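# Stack the desk carton onto the coffee-table carton pile

## Task

Take the carton that sits on the desk and set it centred on the top of the carton pile on the coffee table, with its orientation matching the cartons already there. The carton must stay put on its own, without the robot supporting it. At the end the gripper must have released it, and the arm and hand must be well away from the pile and not over it. The robot must not tip over or be left leaning, or the task fails.

## Robot and tools

Robot: a Hello Robot Stretch 4 with a single arm. It has an omni-wheel base, a lift that slides up and down a mast, an arm that telescopes forward, a three-joint wrist (yaw, pitch, roll) and a two-finger gripper. It stands about 1.6 m tall, and the base rim lies within 0.23 m of the base origin.

Frames: the base frame has its origin on the floor under the base centre, x ahead, y to the left, z up. hand_pose is reported in this frame for a point between the open fingertips; with every wrist joint at 0 its axes line up with the base frame. Its printed position may be somewhat off. The odometry frame is the base frame as it was when the scene began.

execute_actions: "actions" is a list holding one action or nothing (nothing returns state and images only). "cameras" picks which images come back: head_camera, head_left_camera, head_right_camera, wrist_camera or "all"; omitted, null or ["all"] gives all, [] gives none. An action holds "base", "joints" or both, plus optional "pace" and "contact_limits"; or just {"end_of_arm": "enable_torque"}. Motions in one action start together. One action runs at most 15 s.
- base: exactly one key, a relative move from where the base last measured itself. translate_m: straight drive in metres, forward positive, -2 to 2. strafe_m: sideways in metres, left positive, -2 to 2. rotate_rad: turn in place in radians, counter-clockwise from above positive, -3.2 to 3.2.
- joints: absolute targets by name, any subset. lift_m 0 to 1.2 m; arm_m 0 to 0.55 m (extension forward); wrist_yaw_rad -1.134 to 4.276 (0 ahead, positive to the left, 3.14 folded back, above 3.4 the arm may interfere); wrist_pitch_rad -1.117 to 4.259 (0 level, 1.57 pointing down); wrist_roll_rad -1.117 to 4.259 (0 fingers level; positive turns clockwise as seen from behind); gripper_m -0.038 to 0.141 m, the fingertip gap (below 0 the tips squeeze together). Joint targets past a limit are clipped and reported; any other bad value or unknown key rejects the call with no motion.
- pace: "slow", "default", "fast" or "max". Base tops out at 0.1/0.3/0.4/0.6 m/s and 1/2/3/4 rad/s respectively, slowed further when the lift is above 0.2 m.
- contact_limits: only {"arm_m": value}, 0 (gentlest) to 0.75 (firmest), default 0.5; the arm stops with contact_stop when pushed past it.
A joint or base left out of an action may keep pushing to its earlier target without the status showing it. To unfold the wrist at the start, send lift_m 0.4 with wrist_yaw_rad 0 together.

wait: seconds 0 to 10; nothing new is commanded, then the same state and images return.
zoom_image: camera plus region [x0, y0, x1, y1] in pixels of that camera's latest full image, at most 504 by 504, origin top-left. Image sizes: head_camera 420x560, head fisheyes 420x672, wrist_camera 616x392.
finished_scene: scene is the current scene number (integer 1 to 2). It is final and reports whether the task succeeded; call it only once the carton rests stably and the robot is clear.

Result lines: base_status and joint_status describe how each motion of the last accepted action ended: done, off_target (resting short, may still push), contact_stop_at_<key> (met something; lift, arm or wheels go slack), limit_stop_at_<name> (built-in limit, e.g. tilt over 6 degrees or own_body self-collision), time_out, torque_fault (a wrist or gripper motor shut off; resend enable_torque). After a stop, the later motion calls in that reply are skipped. on_its_own covers what was not commanded; "held at" there is the held target. lidar_m: 12 horizontal distances in metres from the base origin, sector 1 ahead then counter-clockwise (4 left, 7 behind, 10 right); "-" means nothing seen or closer than 0.25 m; table tops count. wrist_depth_mm: 7x7 grid of median depths, 100 to 2000 mm. base_odometry: wheel-based x, y, heading (left positive); if turned_by_wheels and turned_by_imu differ by over about 0.1 rad, the heading has drifted by roughly their difference. base_tilt: forward and right lean in degrees. motor_effort: percent of maximum, positive toward larger joint values, peak in brackets; wheel motors positive mean turning right. A firm grip shows as a clear gripper_m effort change at commanded values of 0 or more; load in a level gripper shifts wrist_pitch_rad effort. The pictures line names the order of returned images.

Cameras: head_camera on top of the mast looking forward and down (turn the base to look around); head_left_camera and head_right_camera are fisheyes aimed more steeply down, also showing base and arm; wrist_camera looks along the fingers, tips near the bottom of its view.

Gripping: command a gap smaller than the carton's width; a tighter value grips harder and pulls the object in toward the wrist. If fingertips jam on a surface, raise the lift.

Cautions: don't drop, slam or shove the carton or the stack; a loose object may occasionally be nudged by something. Avoid turning or driving with over 1 kg held and arm_m above 0.2, especially at fast paces, and avoid steady hard pushes with a raised gripper, since the robot can tip. Rolled plus upward-tilted wrist poses risk self-collision stops. Release the carton, then retract and move the hand off to the side, away from above the stack.

Each tool is called after "Call:" as name([rows], argument=value, ...), one row to a line, values as JSON.

## Session

Call:
execute_actions(actions=[])

Scene clock: 0.00 s.
base_odometry: x=+0.000 y=+0.000 heading=+0.000 (m, m, rad; odometry frame)
turned_by_wheels: +0.000 (rad since the last result)
turned_by_imu: +0.000 (rad since the last result)
base_tilt: forward=-0.6 right=+0.2 (deg)
lidar_m: 0.94 0.91 1.93 1.45 1.38 1.46 1.98 1.46 1.54 2.12 2.33 1.30
base_status: not commanded
joint_positions: lift_m=+0.158 arm_m=+0.003 wrist_yaw_rad=+3.103 wrist_pitch_rad=+0.003 wrist_roll_rad=-0.001 gripper_m=+0.057
joint_status: not commanded
motor_effort: lift_m=+18 arm_m=-1 wrist_yaw_rad=-1 wrist_pitch_rad=-6 wrist_roll_rad=+0 gripper_m=+1 wheel_0=+0 wheel_1=+0 wheel_2=+0 (%)
hand_pose: x=-0.1112 y=+0.0986 z=+0.3350 quat_wxyz=(+0.019, -0.001, +0.000, +1.000) (m; base frame)
wrist_depth_mm: - 138 - - 1863 1464 1255 / - 126 239 - 1863 1499 1281 / - 131 187 - 1863 1464 1255 / 118 138 - - 1863 1499 1281 / 1576 - - - 1863 1464 1255 / 1336 1336 192 1281 192 1255 1182 / 891 842 891 110 866 768 866
pictures: head_camera, head_left_camera, head_right_camera, wrist_camera
Images, in order (width x height): head_camera 420x560, head_left_camera 420x672, head_right_camera 420x672, wrist_camera 616x392.

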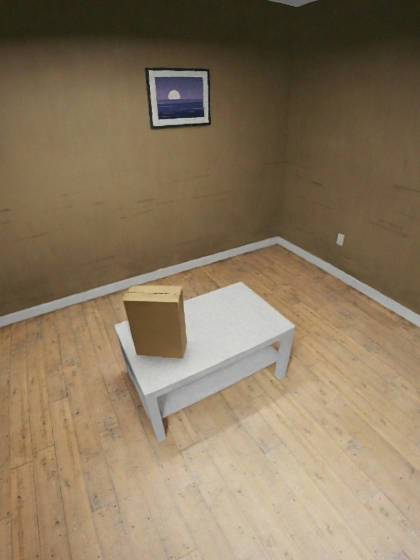

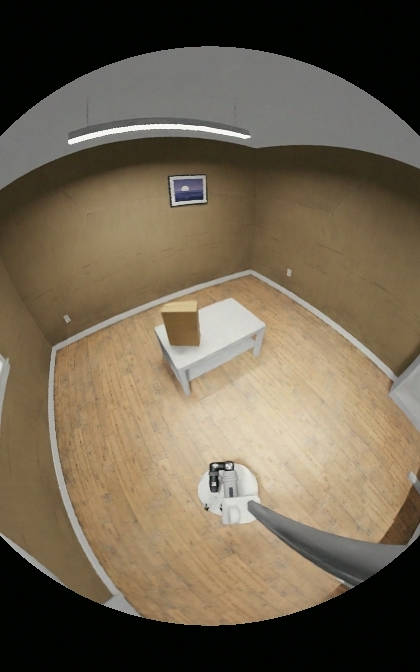

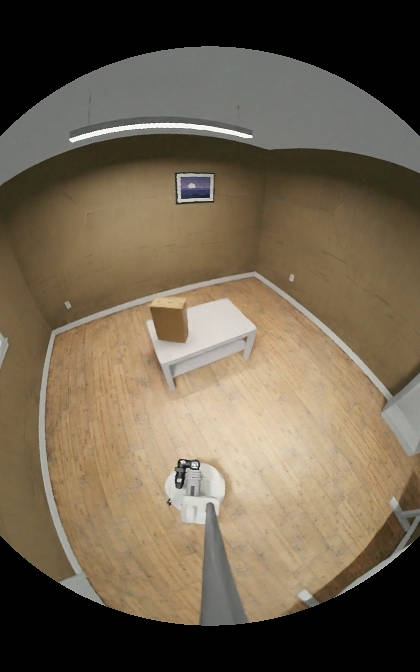

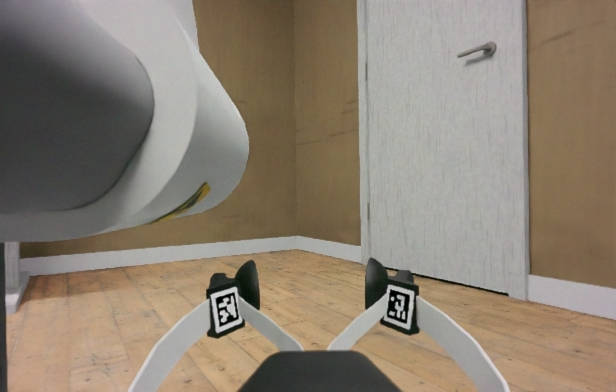

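Stack at about (1.15, 0.25).

Call:
execute_actions([
  {"base":{"rotate_rad":-2.3},"joints":{"lift_m":0.75,"wrist_yaw_rad":0,"gripper_m":0.141},"pace":"fast"},
], cameras=["head_camera","wrist_camera"])

Scene clock: 7.17 s.
base_odometry: x=+0.000 y=+0.000 heading=-2.300 (m, m, rad; odometry frame)
turned_by_wheels: -2.300 (rad since the last result)
turned_by_imu: -2.326 (rad since the last result)
base_tilt: forward=-0.6 right=+0.2 (deg)
lidar_m: 1.45 1.77 2.13 2.34 1.02 0.88 2.49 1.56 1.39 1.40 1.66 1.45
base_status: done
joint_positions: lift_m=+0.750 arm_m=+0.003 wrist_yaw_rad=+0.000 wrist_pitch_rad=+0.003 wrist_roll_rad=-0.001 gripper_m=+0.141
joint_status: all done
motor_effort: lift_m=+20(24) arm_m=-1(1) wrist_yaw_rad=-2(6) wrist_pitch_rad=-6(7) wrist_roll_rad=-1(1) gripper_m=+0(3) wheel_0=-1(11) wheel_1=-1(9) wheel_2=-2(9) (%)
hand_pose: x=+0.4622 y=-0.0873 z=+0.9272 quat_wxyz=(+1.000, -0.001, +0.001, +0.000) (m; base frame)
wrist_depth_mm: - - - - 1921 1808 1661 / - - - - 1921 1808 1661 / - - - - 1921 1756 1708 / - - - - 1921 1863 1708 / - - 1537 1661 1618 1808 1708 / - 202 - - 1921 204 1661 / - - - 110 1863 1863 1708
pictures: head_camera, wrist_camera
Images, in order (width x height): head_camera 420x560, wrist_camera 616x392.

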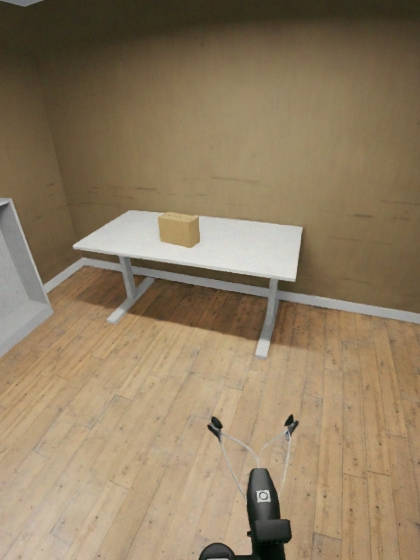

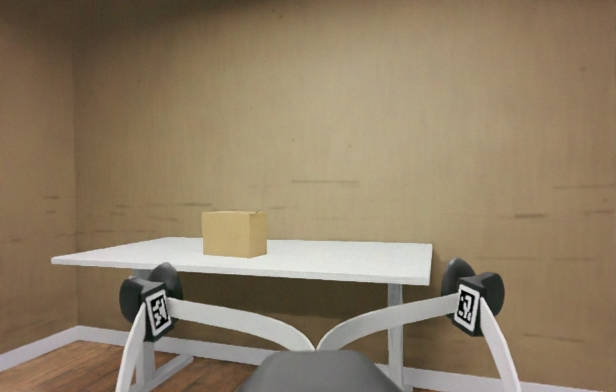

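Call:
execute_actions([
  {"base":{"rotate_rad":0.165},"joints":{"wrist_pitch_rad":1.57},"pace":"fast"},
], cameras=[])

Call:
execute_actions([
  {"base":{"translate_m":1.18},"joints":{"lift_m":1.13,"wrist_roll_rad":2.3,"arm_m":0.42},"pace":"max"},
], cameras=["head_right_camera","wrist_camera"])

Scene clock: 15.30 s.
base_odometry: x=+0.000 y=+0.000 heading=-2.135 (m, m, rad; odometry frame)
turned_by_wheels: +0.165 (rad since the last result)
turned_by_imu: +0.169 (rad since the last result)
base_tilt: forward=-0.6 right=+0.2 (deg)
lidar_m: 1.49 2.03 2.15 1.31 0.94 0.91 2.10 1.46 1.40 1.44 1.89 1.43
base_status: done
joint_positions: lift_m=+0.750 arm_m=+0.003 wrist_yaw_rad=+0.000 wrist_pitch_rad=+1.570 wrist_roll_rad=-0.001 gripper_m=+0.141
joint_status: all done
motor_effort: lift_m=+21(21) arm_m=+0(1) wrist_yaw_rad=+0(1) wrist_pitch_rad=+0(8) wrist_roll_rad=+0(0) gripper_m=+1(1) wheel_0=+0(3) wheel_1=+0(4) wheel_2=+1(3) (%)
hand_pose: x=+0.1740 y=-0.0874 z=+0.6395 quat_wxyz=(+0.707, +0.000, +0.707, +0.000) (m; base frame)
wrist_depth_mm: 854 854 854 854 866 866 854 / 854 866 842 854 854 854 866 / 854 854 866 854 866 866 866 / 854 854 866 866 854 854 866 / 866 854 640 654 866 854 854 / 866 202 647 647 854 206 854 / 866 854 647 110 854 866 842
pictures: none
No camera images: the call's "cameras" was empty. Leave "cameras" out to get every camera's image.

Scene clock: 19.50 s.
base_odometry: x=-0.631 y=-0.997 heading=-2.135 (m, m, rad; odometry frame)
turned_by_wheels: +0.000 (rad since the last result)
turned_by_imu: +0.000 (rad since the last result)
base_tilt: forward=-0.6 right=+0.2 (deg)
lidar_m: 0.43 0.56 1.45 1.51 2.45 1.93 2.93 2.07 1.95 0.65 0.41 0.39
base_status: done
joint_positions: lift_m=+1.130 arm_m=+0.419 wrist_yaw_rad=+0.000 wrist_pitch_rad=+1.570 wrist_roll_rad=+2.300 gripper_m=+0.141
joint_status: all done
motor_effort: lift_m=+20(24) arm_m=+6(7) wrist_yaw_rad=-1(0) wrist_pitch_rad=+0(0) wrist_roll_rad=+1(5) gripper_m=+2(1) wheel_0=-1(4) wheel_1=-2(5) wheel_2=+0(14) (%)
hand_pose: x=+0.5901 y=-0.0874 z=+1.0196 quat_wxyz=(+0.289, +0.646, +0.289, -0.645) (m; base frame)
wrist_depth_mm: 517 517 521 521 1229 1025 1229 / 521 517 525 521 1008 1025 1229 / 521 521 517 521 1025 1025 1229 / 521 521 521 525 521 1229 1205 / 517 521 343 521 521 1255 1229 / 521 203 343 521 521 206 1229 / 517 343 343 110 525 1229 1229
pictures: head_right_camera, wrist_camera
Images, in order (width x height): head_right_camera 420x672, wrist_camera 616x392.

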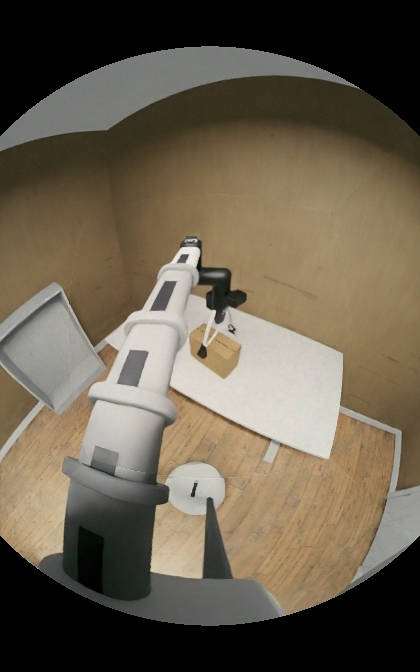

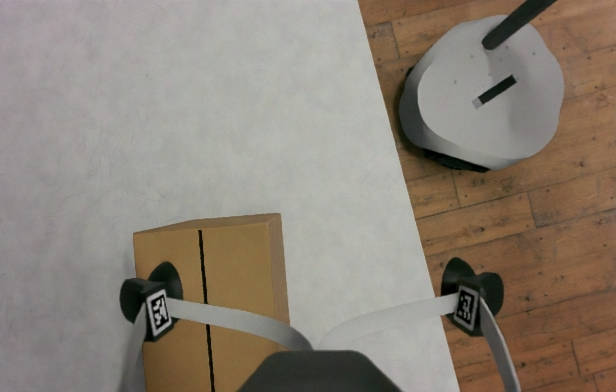

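Call:
execute_actions([
  {"base":{"strafe_m":0.016},"joints":{"lift_m":1.06,"wrist_roll_rad":2.215,"arm_m":0.549}},
], cameras=["wrist_camera"])

Scene clock: 31.17 s.
base_odometry: x=-0.618 y=-1.006 heading=-2.136 (m, m, rad; odometry frame)
turned_by_wheels: +0.000 (rad since the last result)
turned_by_imu: +0.001 (rad since the last result)
base_tilt: forward=-0.6 right=+0.2 (deg)
lidar_m: 0.43 0.57 1.45 1.51 2.45 1.91 2.94 2.08 1.96 0.63 0.45 0.40
base_status: done
joint_positions: lift_m=+1.060 arm_m=+0.548 wrist_yaw_rad=+0.000 wrist_pitch_rad=+1.570 wrist_roll_rad=+2.215 gripper_m=+0.141
joint_status: all done
motor_effort: lift_m=+16(19) arm_m=+6(6) wrist_yaw_rad=-1(0) wrist_pitch_rad=+0(1) wrist_roll_rad=+0(1) gripper_m=-1(2) wheel_0=-1(10) wheel_1=-1(5) wheel_2=-1(2) (%)
hand_pose: x=+0.7190 y=-0.0874 z=+0.9499 quat_wxyz=(+0.316, +0.633, +0.316, -0.632) (m; base frame)
wrist_depth_mm: 449 445 449 449 449 452 946 / 452 449 449 452 452 452 946 / 449 449 449 273 452 452 946 / 449 452 449 273 455 452 1160 / 452 452 449 273 452 455 1182 / 449 202 273 273 273 206 1182 / 452 449 452 110 455 452 1160
pictures: wrist_camera
Images, in order (width x height): wrist_camera 616x392.

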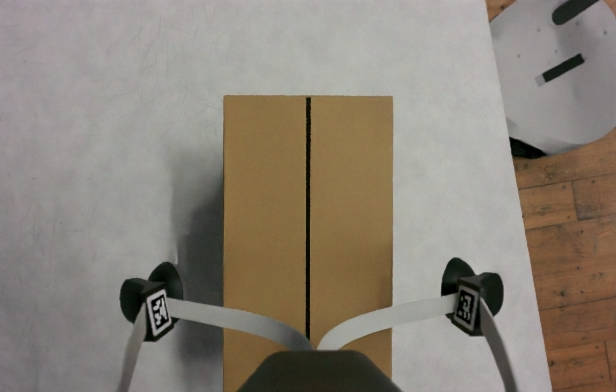

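Call:
execute_actions([
  {"joints":{"lift_m":0.975,"arm_m":0.545}},
], cameras=["wrist_camera"])

Call:
execute_actions([
  {"joints":{"gripper_m":0.06}},
], cameras=["wrist_camera"])

Call:
execute_actions([
  {"base":{"rotate_rad":2.8},"joints":{"lift_m":1.15,"arm_m":0.2,"wrist_roll_rad":-0.8}},
], cameras=["head_camera"])

Call:
execute_actions([
  {"base":{"translate_m":1.45}},
])

Scene clock: 43.97 s.
base_odometry: x=-0.618 y=-1.006 heading=-2.136 (m, m, rad; odometry frame)
turned_by_wheels: +0.000 (rad since the last result)
turned_by_imu: +0.001 (rad since the last result)
base_tilt: forward=-0.6 right=+0.2 (deg)
lidar_m: 0.43 0.57 1.44 1.49 2.42 1.93 2.94 2.08 1.96 0.63 0.43 0.41
base_status: not commanded
joint_positions: lift_m=+0.975 arm_m=+0.546 wrist_yaw_rad=+0.000 wrist_pitch_rad=+1.570 wrist_roll_rad=+2.215 gripper_m=+0.141
joint_status: all done
motor_effort: lift_m=+15(15) arm_m=-6(6) wrist_yaw_rad=+0(0) wrist_pitch_rad=+1(0) wrist_roll_rad=-1(2) gripper_m=+2(2) wheel_0=-1(0) wheel_1=-1(1) wheel_2=+0(0) (%)
hand_pose: x=+0.7173 y=-0.0874 z=+0.8650 quat_wxyz=(+0.316, +0.633, +0.316, -0.632) (m; base frame)
wrist_depth_mm: 368 368 368 366 368 368 878 / 366 368 189 189 189 368 854 / 366 368 189 189 189 368 866 / 366 368 189 189 189 368 723 / 368 366 189 189 190 368 370 / 366 209 189 189 189 206 370 / 368 368 189 110 190 373 370
pictures: wrist_camera
Images, in order (width x height): wrist_camera 616x392.

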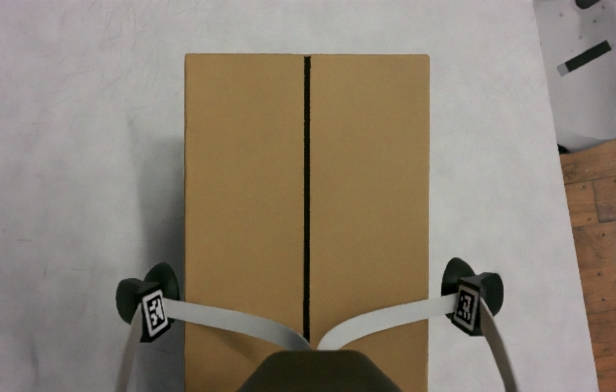

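Scene clock: 45.80 s.
base_odometry: x=-0.618 y=-1.006 heading=-2.136 (m, m, rad; odometry frame)
turned_by_wheels: +0.000 (rad since the last result)
turned_by_imu: +0.001 (rad since the last result)
base_tilt: forward=-0.6 right=+0.2 (deg)
lidar_m: 0.43 0.58 1.45 1.49 2.44 1.91 2.95 2.09 1.96 0.62 0.45 0.41
base_status: not commanded
joint_positions: lift_m=+0.975 arm_m=+0.546 wrist_yaw_rad=+0.000 wrist_pitch_rad=+1.570 wrist_roll_rad=+2.215 gripper_m=+0.060
joint_status: all done
motor_effort: lift_m=+16(16) arm_m=-6(6) wrist_yaw_rad=-1(1) wrist_pitch_rad=+1(2) wrist_roll_rad=-2(1) gripper_m=-23(27) wheel_0=-1(1) wheel_1=-1(1) wheel_2=-1(0) (%)
hand_pose: x=+0.7172 y=-0.0874 z=+0.8649 quat_wxyz=(+0.316, +0.633, +0.316, -0.632) (m; base frame)
wrist_depth_mm: 364 366 366 368 368 370 878 / 364 366 172 173 173 366 866 / 366 366 172 173 173 368 866 / 368 366 173 173 173 368 732 / 366 366 173 173 173 370 368 / 366 185 172 173 173 179 368 / 366 368 173 110 173 368 368
pictures: wrist_camera
Images, in order (width x height): wrist_camera 616x392.

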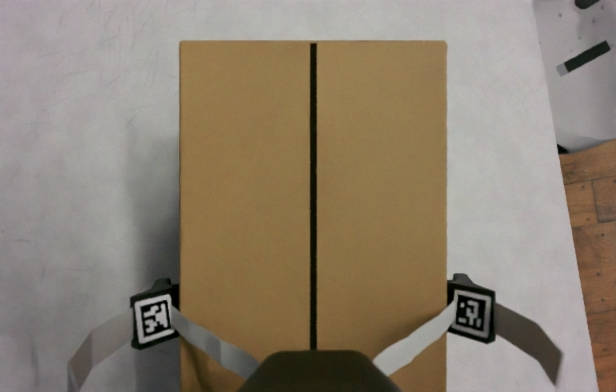

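Scene clock: 48.77 s.
base_odometry: x=-0.618 y=-1.006 heading=+0.664 (m, m, rad; odometry frame)
turned_by_wheels: +2.800 (rad since the last result)
turned_by_imu: +2.835 (rad since the last result)
base_tilt: forward=-0.6 right=+0.2 (deg)
lidar_m: 0.30 2.46 1.95 1.92 0.54 0.41 0.39 0.46 0.72 1.46 1.94 0.26
base_status: done
joint_positions: lift_m=+1.150 arm_m=+0.201 wrist_yaw_rad=+0.000 wrist_pitch_rad=+1.570 wrist_roll_rad=-0.800 gripper_m=+0.060
joint_status: all done
motor_effort: lift_m=+21(21) arm_m=-6(7) wrist_yaw_rad=-1(1) wrist_pitch_rad=+0(0) wrist_roll_rad=-1(6) gripper_m=-22(23) wheel_0=+1(2) wheel_1=+1(6) wheel_2=+0(4) (%)
hand_pose: x=+0.3723 y=-0.0874 z=+1.0395 quat_wxyz=(+0.652, -0.275, +0.651, +0.275) (m; base frame)
wrist_depth_mm: 1255 1255 1255 1229 1255 1229 1229 / 1255 1255 172 172 172 1255 1229 / 1255 1255 172 172 172 1255 1255 / 1255 1255 173 173 172 1255 1255 / 1255 1042 173 173 173 1255 1255 / 1281 185 173 173 173 179 1255 / 1255 1042 173 110 174 1255 1255
pictures: head_camera
Images, in order (width x height): head_camera 420x560.

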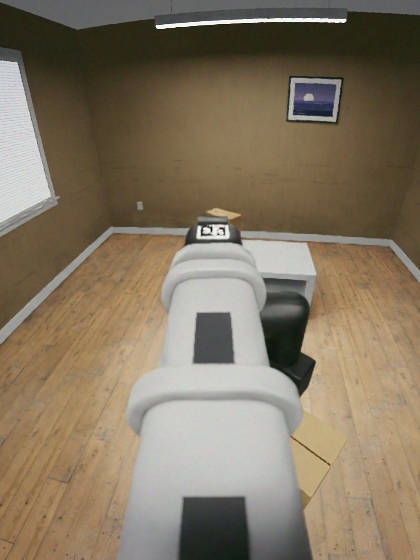

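Scene clock: 55.07 s.
base_odometry: x=+0.524 y=-0.111 heading=+0.665 (m, m, rad; odometry frame)
turned_by_wheels: +0.000 (rad since the last result)
turned_by_imu: +0.000 (rad since the last result)
base_tilt: forward=-0.6 right=+0.2 (deg)
lidar_m: 0.29 0.55 1.73 1.75 1.93 1.85 1.85 2.07 1.98 1.99 0.62 0.25
base_status: done
joint_positions: lift_m=+1.150 arm_m=+0.201 wrist_yaw_rad=+0.000 wrist_pitch_rad=+1.570 wrist_roll_rad=-0.800 gripper_m=+0.060
joint_status: not commanded
motor_effort: lift_m=+21(21) arm_m=-6(6) wrist_yaw_rad=-1(1) wrist_pitch_rad=+1(1) wrist_roll_rad=-1(0) gripper_m=-22(24) wheel_0=-1(4) wheel_1=+1(3) wheel_2=+2(10) (%)
hand_pose: x=+0.3722 y=-0.0874 z=+1.0395 quat_wxyz=(+0.652, -0.275, +0.651, +0.275) (m; base frame)
wrist_depth_mm: 1255 1229 1255 1229 715 452 627 / 1229 1229 172 172 172 452 452 / 1229 1255 172 172 173 691 809 / 1255 1255 172 173 173 809 798 / 1255 1042 173 173 173 820 809 / 1255 185 173 173 173 179 809 / 1255 1042 172 110 173 809 809
pictures: head_camera, head_left_camera, head_right_camera, wrist_camera
Images, in order (width x height): head_camera 420x560, head_left_camera 420x672, head_right_camera 420x672, wrist_camera 616x392.

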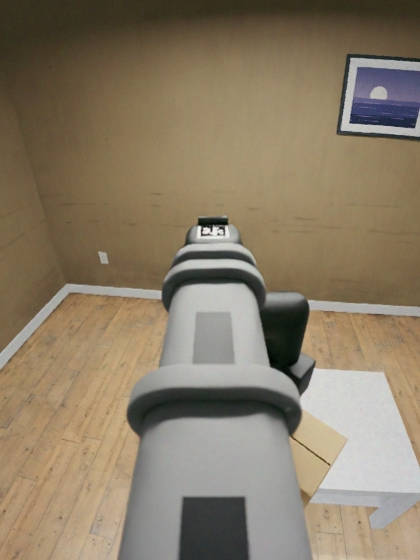

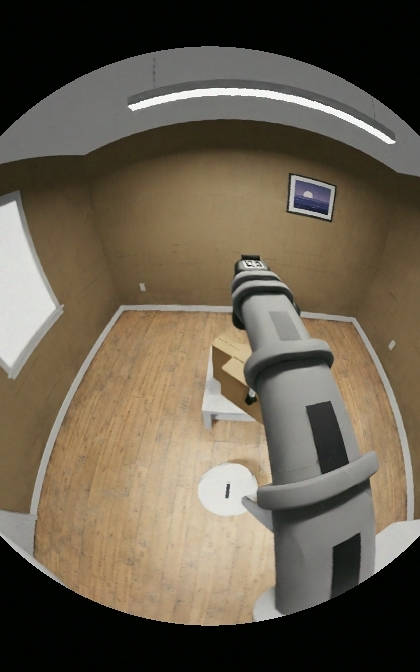

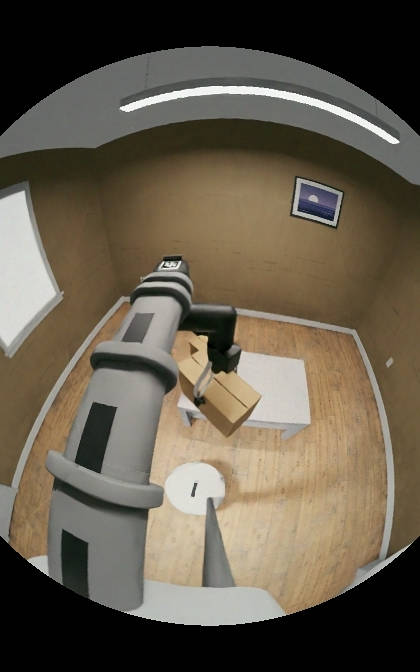

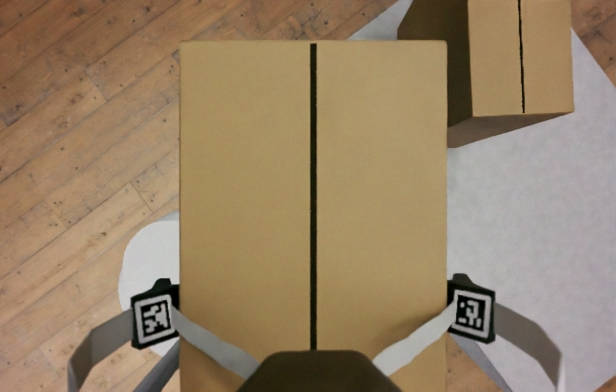

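Call:
execute_actions([
  {"base":{"translate_m":0.1},"joints":{"wrist_roll_rad":-0.838}},
], cameras=["wrist_camera"])

Call:
zoom_image(camera="wrist_camera", region=[296, 0, 616, 320])

Scene clock: 60.67 s.
base_odometry: x=+0.602 y=-0.050 heading=+0.664 (m, m, rad; odometry frame)
turned_by_wheels: +0.000 (rad since the last result)
turned_by_imu: +0.001 (rad since the last result)
base_tilt: forward=-0.6 right=+0.2 (deg)
lidar_m: 0.29 0.43 1.72 1.70 1.91 1.96 1.94 2.14 2.03 2.00 0.52 0.26
base_status: done
joint_positions: lift_m=+1.150 arm_m=+0.201 wrist_yaw_rad=+0.000 wrist_pitch_rad=+1.570 wrist_roll_rad=-0.838 gripper_m=+0.060
joint_status: all done
motor_effort: lift_m=+21(21) arm_m=-6(6) wrist_yaw_rad=+0(1) wrist_pitch_rad=+0(0) wrist_roll_rad=-2(0) gripper_m=-24(22) wheel_0=-1(5) wheel_1=+0(5) wheel_2=+0(9) (%)
hand_pose: x=+0.3722 y=-0.0874 z=+1.0395 quat_wxyz=(+0.646, -0.288, +0.646, +0.287) (m; base frame)
wrist_depth_mm: 1229 1255 1255 1229 469 449 1255 / 1255 1229 172 172 173 452 1255 / 1229 1229 173 173 173 452 809 / 1255 1255 172 173 173 809 809 / 1229 1042 173 173 173 820 820 / 1229 184 173 173 173 179 809 / 1229 904 173 110 173 809 809
pictures: wrist_camera
Images, in order (width x height): wrist_camera 616x392.

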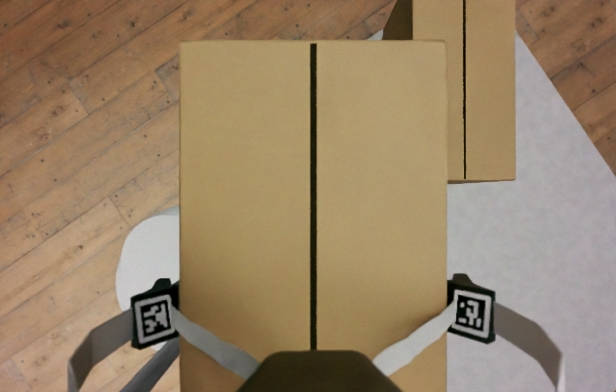

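Region (296, 0, 616, 320) of wrist_camera's 616x392 image, scaled by 1.575.

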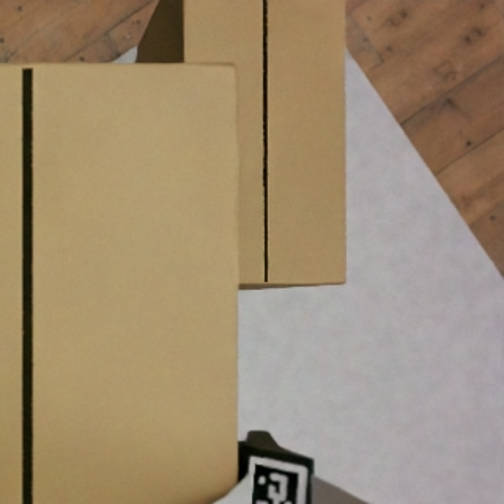

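Call:
execute_actions([
  {"base":{"strafe_m":0.027},"joints":{"arm_m":0.465,"wrist_roll_rad":-0.842,"lift_m":1.075}},
], cameras=["head_right_camera","head_left_camera"])

Call:
zoom_image(camera="head_right_camera", region=[150, 290, 310, 450])

Call:
zoom_image(camera="head_left_camera", region=[150, 290, 310, 450])

Scene clock: 73.40 s.
base_odometry: x=+0.586 y=-0.028 heading=+0.664 (m, m, rad; odometry frame)
turned_by_wheels: +0.000 (rad since the last result)
turned_by_imu: +0.002 (rad since the last result)
base_tilt: forward=-0.6 right=+0.2 (deg)
lidar_m: 0.40 0.44 1.68 1.67 1.88 2.06 1.97 2.14 2.05 2.03 0.52 0.40
base_status: done
joint_positions: lift_m=+1.075 arm_m=+0.464 wrist_yaw_rad=+0.000 wrist_pitch_rad=+1.570 wrist_roll_rad=-0.842 gripper_m=+0.060
joint_status: all done
motor_effort: lift_m=+16(19) arm_m=+7(7) wrist_yaw_rad=-1(1) wrist_pitch_rad=+0(1) wrist_roll_rad=+0(4) gripper_m=-23(22) wheel_0=+0(9) wheel_1=-2(10) wheel_2=-1(1) (%)
hand_pose: x=+0.6351 y=-0.0874 z=+0.9649 quat_wxyz=(+0.646, -0.289, +0.645, +0.289) (m; base frame)
wrist_depth_mm: 1182 1160 1182 1160 1160 1160 1182 / 1160 1182 172 172 173 1160 1205 / 1160 1160 173 172 173 1182 1182 / 1160 1160 173 173 173 732 1182 / 1160 1160 173 173 173 732 1182 / 976 184 173 173 173 179 732 / 960 960 173 110 173 732 732
pictures: head_left_camera, head_right_camera
Images, in order (width x height): head_left_camera 420x672, head_right_camera 420x672.

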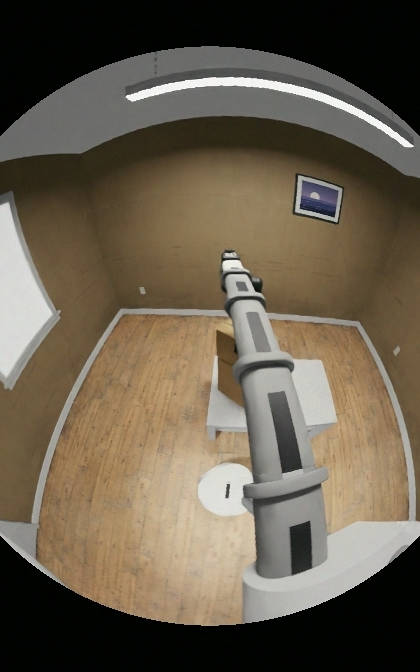

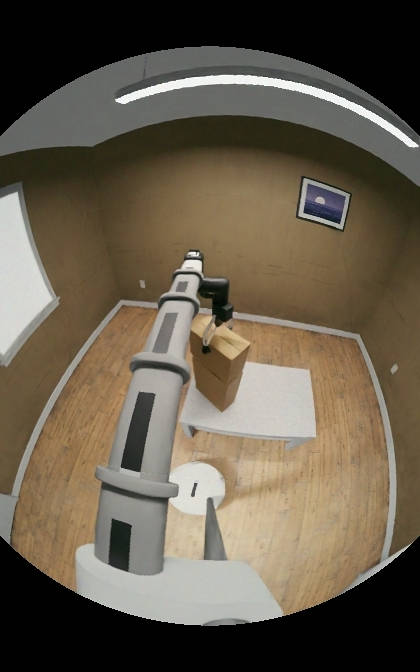

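Region (150, 290, 310, 450) of head_right_camera's 420x672 image, scaled by 3.150, with more detail than that image has.

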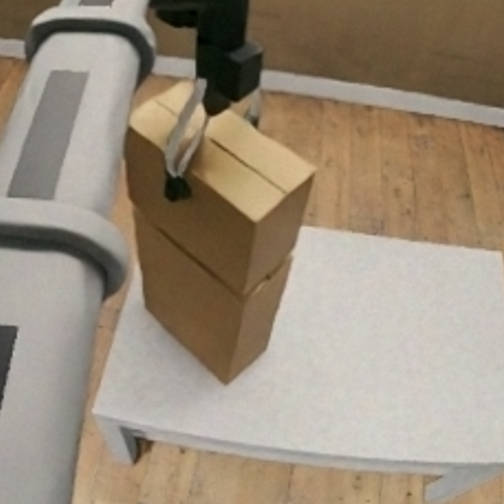

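Region (150, 290, 310, 450) of head_left_camera's 420x672 image, scaled by 3.150, with more detail than that image has.

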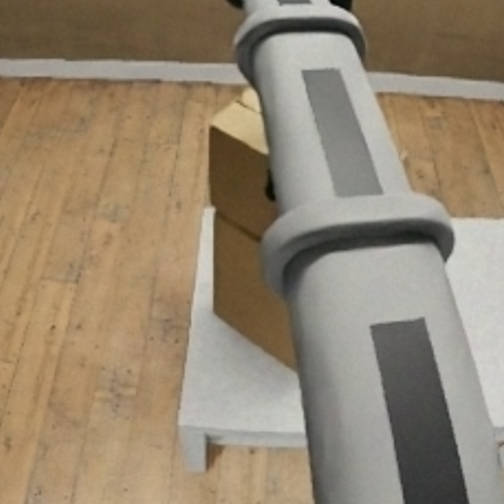

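Call:
execute_actions([
  {"base":{"strafe_m":-0.004},"joints":{"lift_m":1.064,"gripper_m":0.141},"pace":"slow"},
], cameras=["wrist_camera"])

Call:
execute_actions([
  {"joints":{"lift_m":1.16},"pace":"fast"},
], cameras=[])

Call:
execute_actions([
  {"base":{"translate_m":-0.3},"joints":{"arm_m":0.01},"pace":"fast"},
], cameras=["head_right_camera"])

Call:
zoom_image(camera="head_right_camera", region=[150, 250, 310, 410])

Scene clock: 91.67 s.
base_odometry: x=+0.588 y=-0.032 heading=+0.664 (m, m, rad; odometry frame)
turned_by_wheels: +0.000 (rad since the last result)
turned_by_imu: +0.002 (rad since the last result)
base_tilt: forward=-0.6 right=+0.2 (deg)
lidar_m: 0.40 0.43 1.69 1.69 1.85 2.05 1.95 2.14 2.06 2.03 0.53 0.41
base_status: done
joint_positions: lift_m=+1.064 arm_m=+0.464 wrist_yaw_rad=+0.000 wrist_pitch_rad=+1.571 wrist_roll_rad=-0.842 gripper_m=+0.141
joint_status: all done
motor_effort: lift_m=+16(16) arm_m=+6(7) wrist_yaw_rad=+0(0) wrist_pitch_rad=-3(4) wrist_roll_rad=-1(1) gripper_m=-1(21) wheel_0=+2(5) wheel_1=-1(4) wheel_2=+0(3) (%)
hand_pose: x=+0.6346 y=-0.0874 z=+0.9539 quat_wxyz=(+0.645, -0.289, +0.646, +0.289) (m; base frame)
wrist_depth_mm: 1160 1160 1160 1160 1138 1160 1160 / 1160 1160 190 190 190 1160 1160 / 1160 1160 190 190 191 1160 1182 / 1160 1160 190 190 190 723 1160 / 1160 1160 190 190 190 732 1160 / 960 946 191 191 190 216 732 / 946 960 190 110 191 723 732
pictures: wrist_camera
Images, in order (width x height): wrist_camera 616x392.

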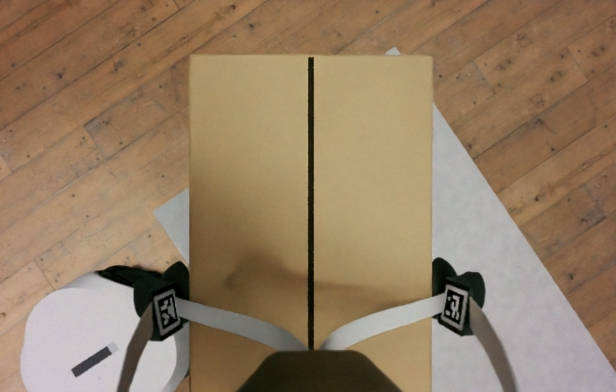

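Scene clock: 92.83 s.
base_odometry: x=+0.588 y=-0.032 heading=+0.664 (m, m, rad; odometry frame)
turned_by_wheels: +0.000 (rad since the last result)
turned_by_imu: +0.000 (rad since the last result)
base_tilt: forward=-0.6 right=+0.2 (deg)
lidar_m: 0.40 0.44 1.70 1.69 1.87 2.06 1.95 2.14 2.05 2.02 0.52 0.42
base_status: not commanded
joint_positions: lift_m=+1.160 arm_m=+0.464 wrist_yaw_rad=+0.000 wrist_pitch_rad=+1.570 wrist_roll_rad=-0.842 gripper_m=+0.141
joint_status: all done
motor_effort: lift_m=+21(22) arm_m=+6(6) wrist_yaw_rad=+0(0) wrist_pitch_rad=-1(4) wrist_roll_rad=-1(0) gripper_m=+0(2) wheel_0=+2(2) wheel_1=-1(1) wheel_2=+0(0) (%)
hand_pose: x=+0.6349 y=-0.0874 z=+1.0495 quat_wxyz=(+0.646, -0.289, +0.645, +0.289) (m; base frame)
wrist_depth_mm: 1255 1255 1255 1255 1255 1255 1255 / 1255 1255 1255 1255 1229 1255 1281 / 1255 1255 1255 282 820 1255 1255 / 1281 1255 820 282 820 1255 1255 / 1281 1281 809 283 820 820 1281 / 1255 203 283 283 283 205 1255 / 1255 1060 1060 110 820 820 820
pictures: none
No camera images: the call's "cameras" was empty. Leave "cameras" out to get every camera's image.

Scene clock: 95.27 s.
base_odometry: x=+0.352 y=-0.217 heading=+0.664 (m, m, rad; odometry frame)
turned_by_wheels: +0.000 (rad since the last result)
turned_by_imu: +0.001 (rad since the last result)
base_tilt: forward=-0.6 right=+0.2 (deg)
lidar_m: 0.68 2.13 1.77 1.76 1.92 1.67 1.64 1.83 1.88 1.98 0.89 0.70
base_status: done
joint_positions: lift_m=+1.160 arm_m=+0.011 wrist_yaw_rad=+0.000 wrist_pitch_rad=+1.570 wrist_roll_rad=-0.842 gripper_m=+0.141
joint_status: all done
motor_effort: lift_m=+20(21) arm_m=-6(8) wrist_yaw_rad=+1(0) wrist_pitch_rad=-1(0) wrist_roll_rad=-1(0) gripper_m=-1(1) wheel_0=-1(3) wheel_1=+1(2) wheel_2=-1(10) (%)
hand_pose: x=+0.1821 y=-0.0874 z=+1.0496 quat_wxyz=(+0.646, -0.289, +0.645, +0.289) (m; base frame)
wrist_depth_mm: 1255 1255 1255 1255 1255 820 809 / 1255 1255 1255 1255 1255 1098 820 / 1255 1281 1255 1255 1281 1281 820 / 1255 1255 1060 1255 1255 1281 1118 / 1255 1255 1042 1060 1281 1255 1138 / 1281 203 831 1255 1281 205 1255 / 1281 1255 1255 110 1281 1255 1255
pictures: head_right_camera
Images, in order (width x height): head_right_camera 420x672.

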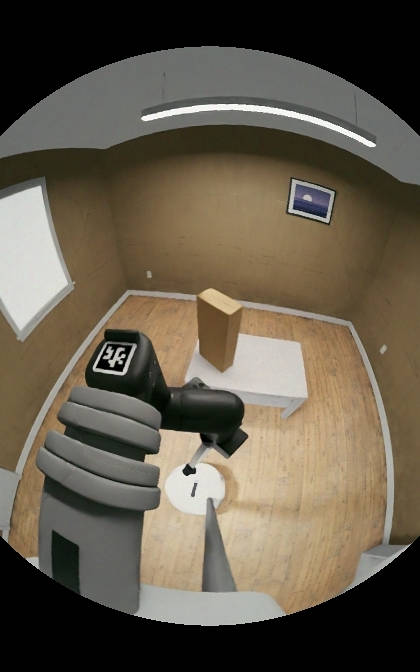

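Region (150, 250, 310, 410) of head_right_camera's 420x672 image, scaled by 3.150, with more detail than that image has.

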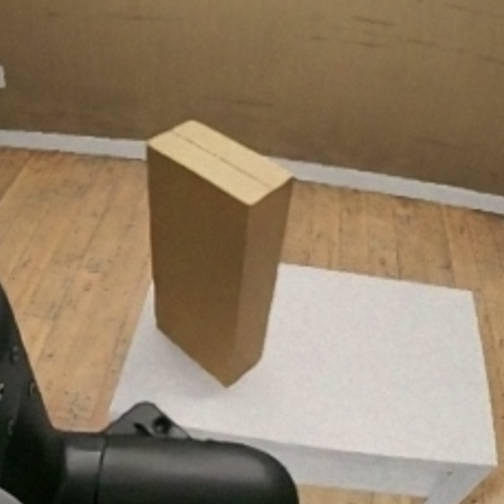

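Call:
finished_scene(scene=2)

The scene is finished: the task was done.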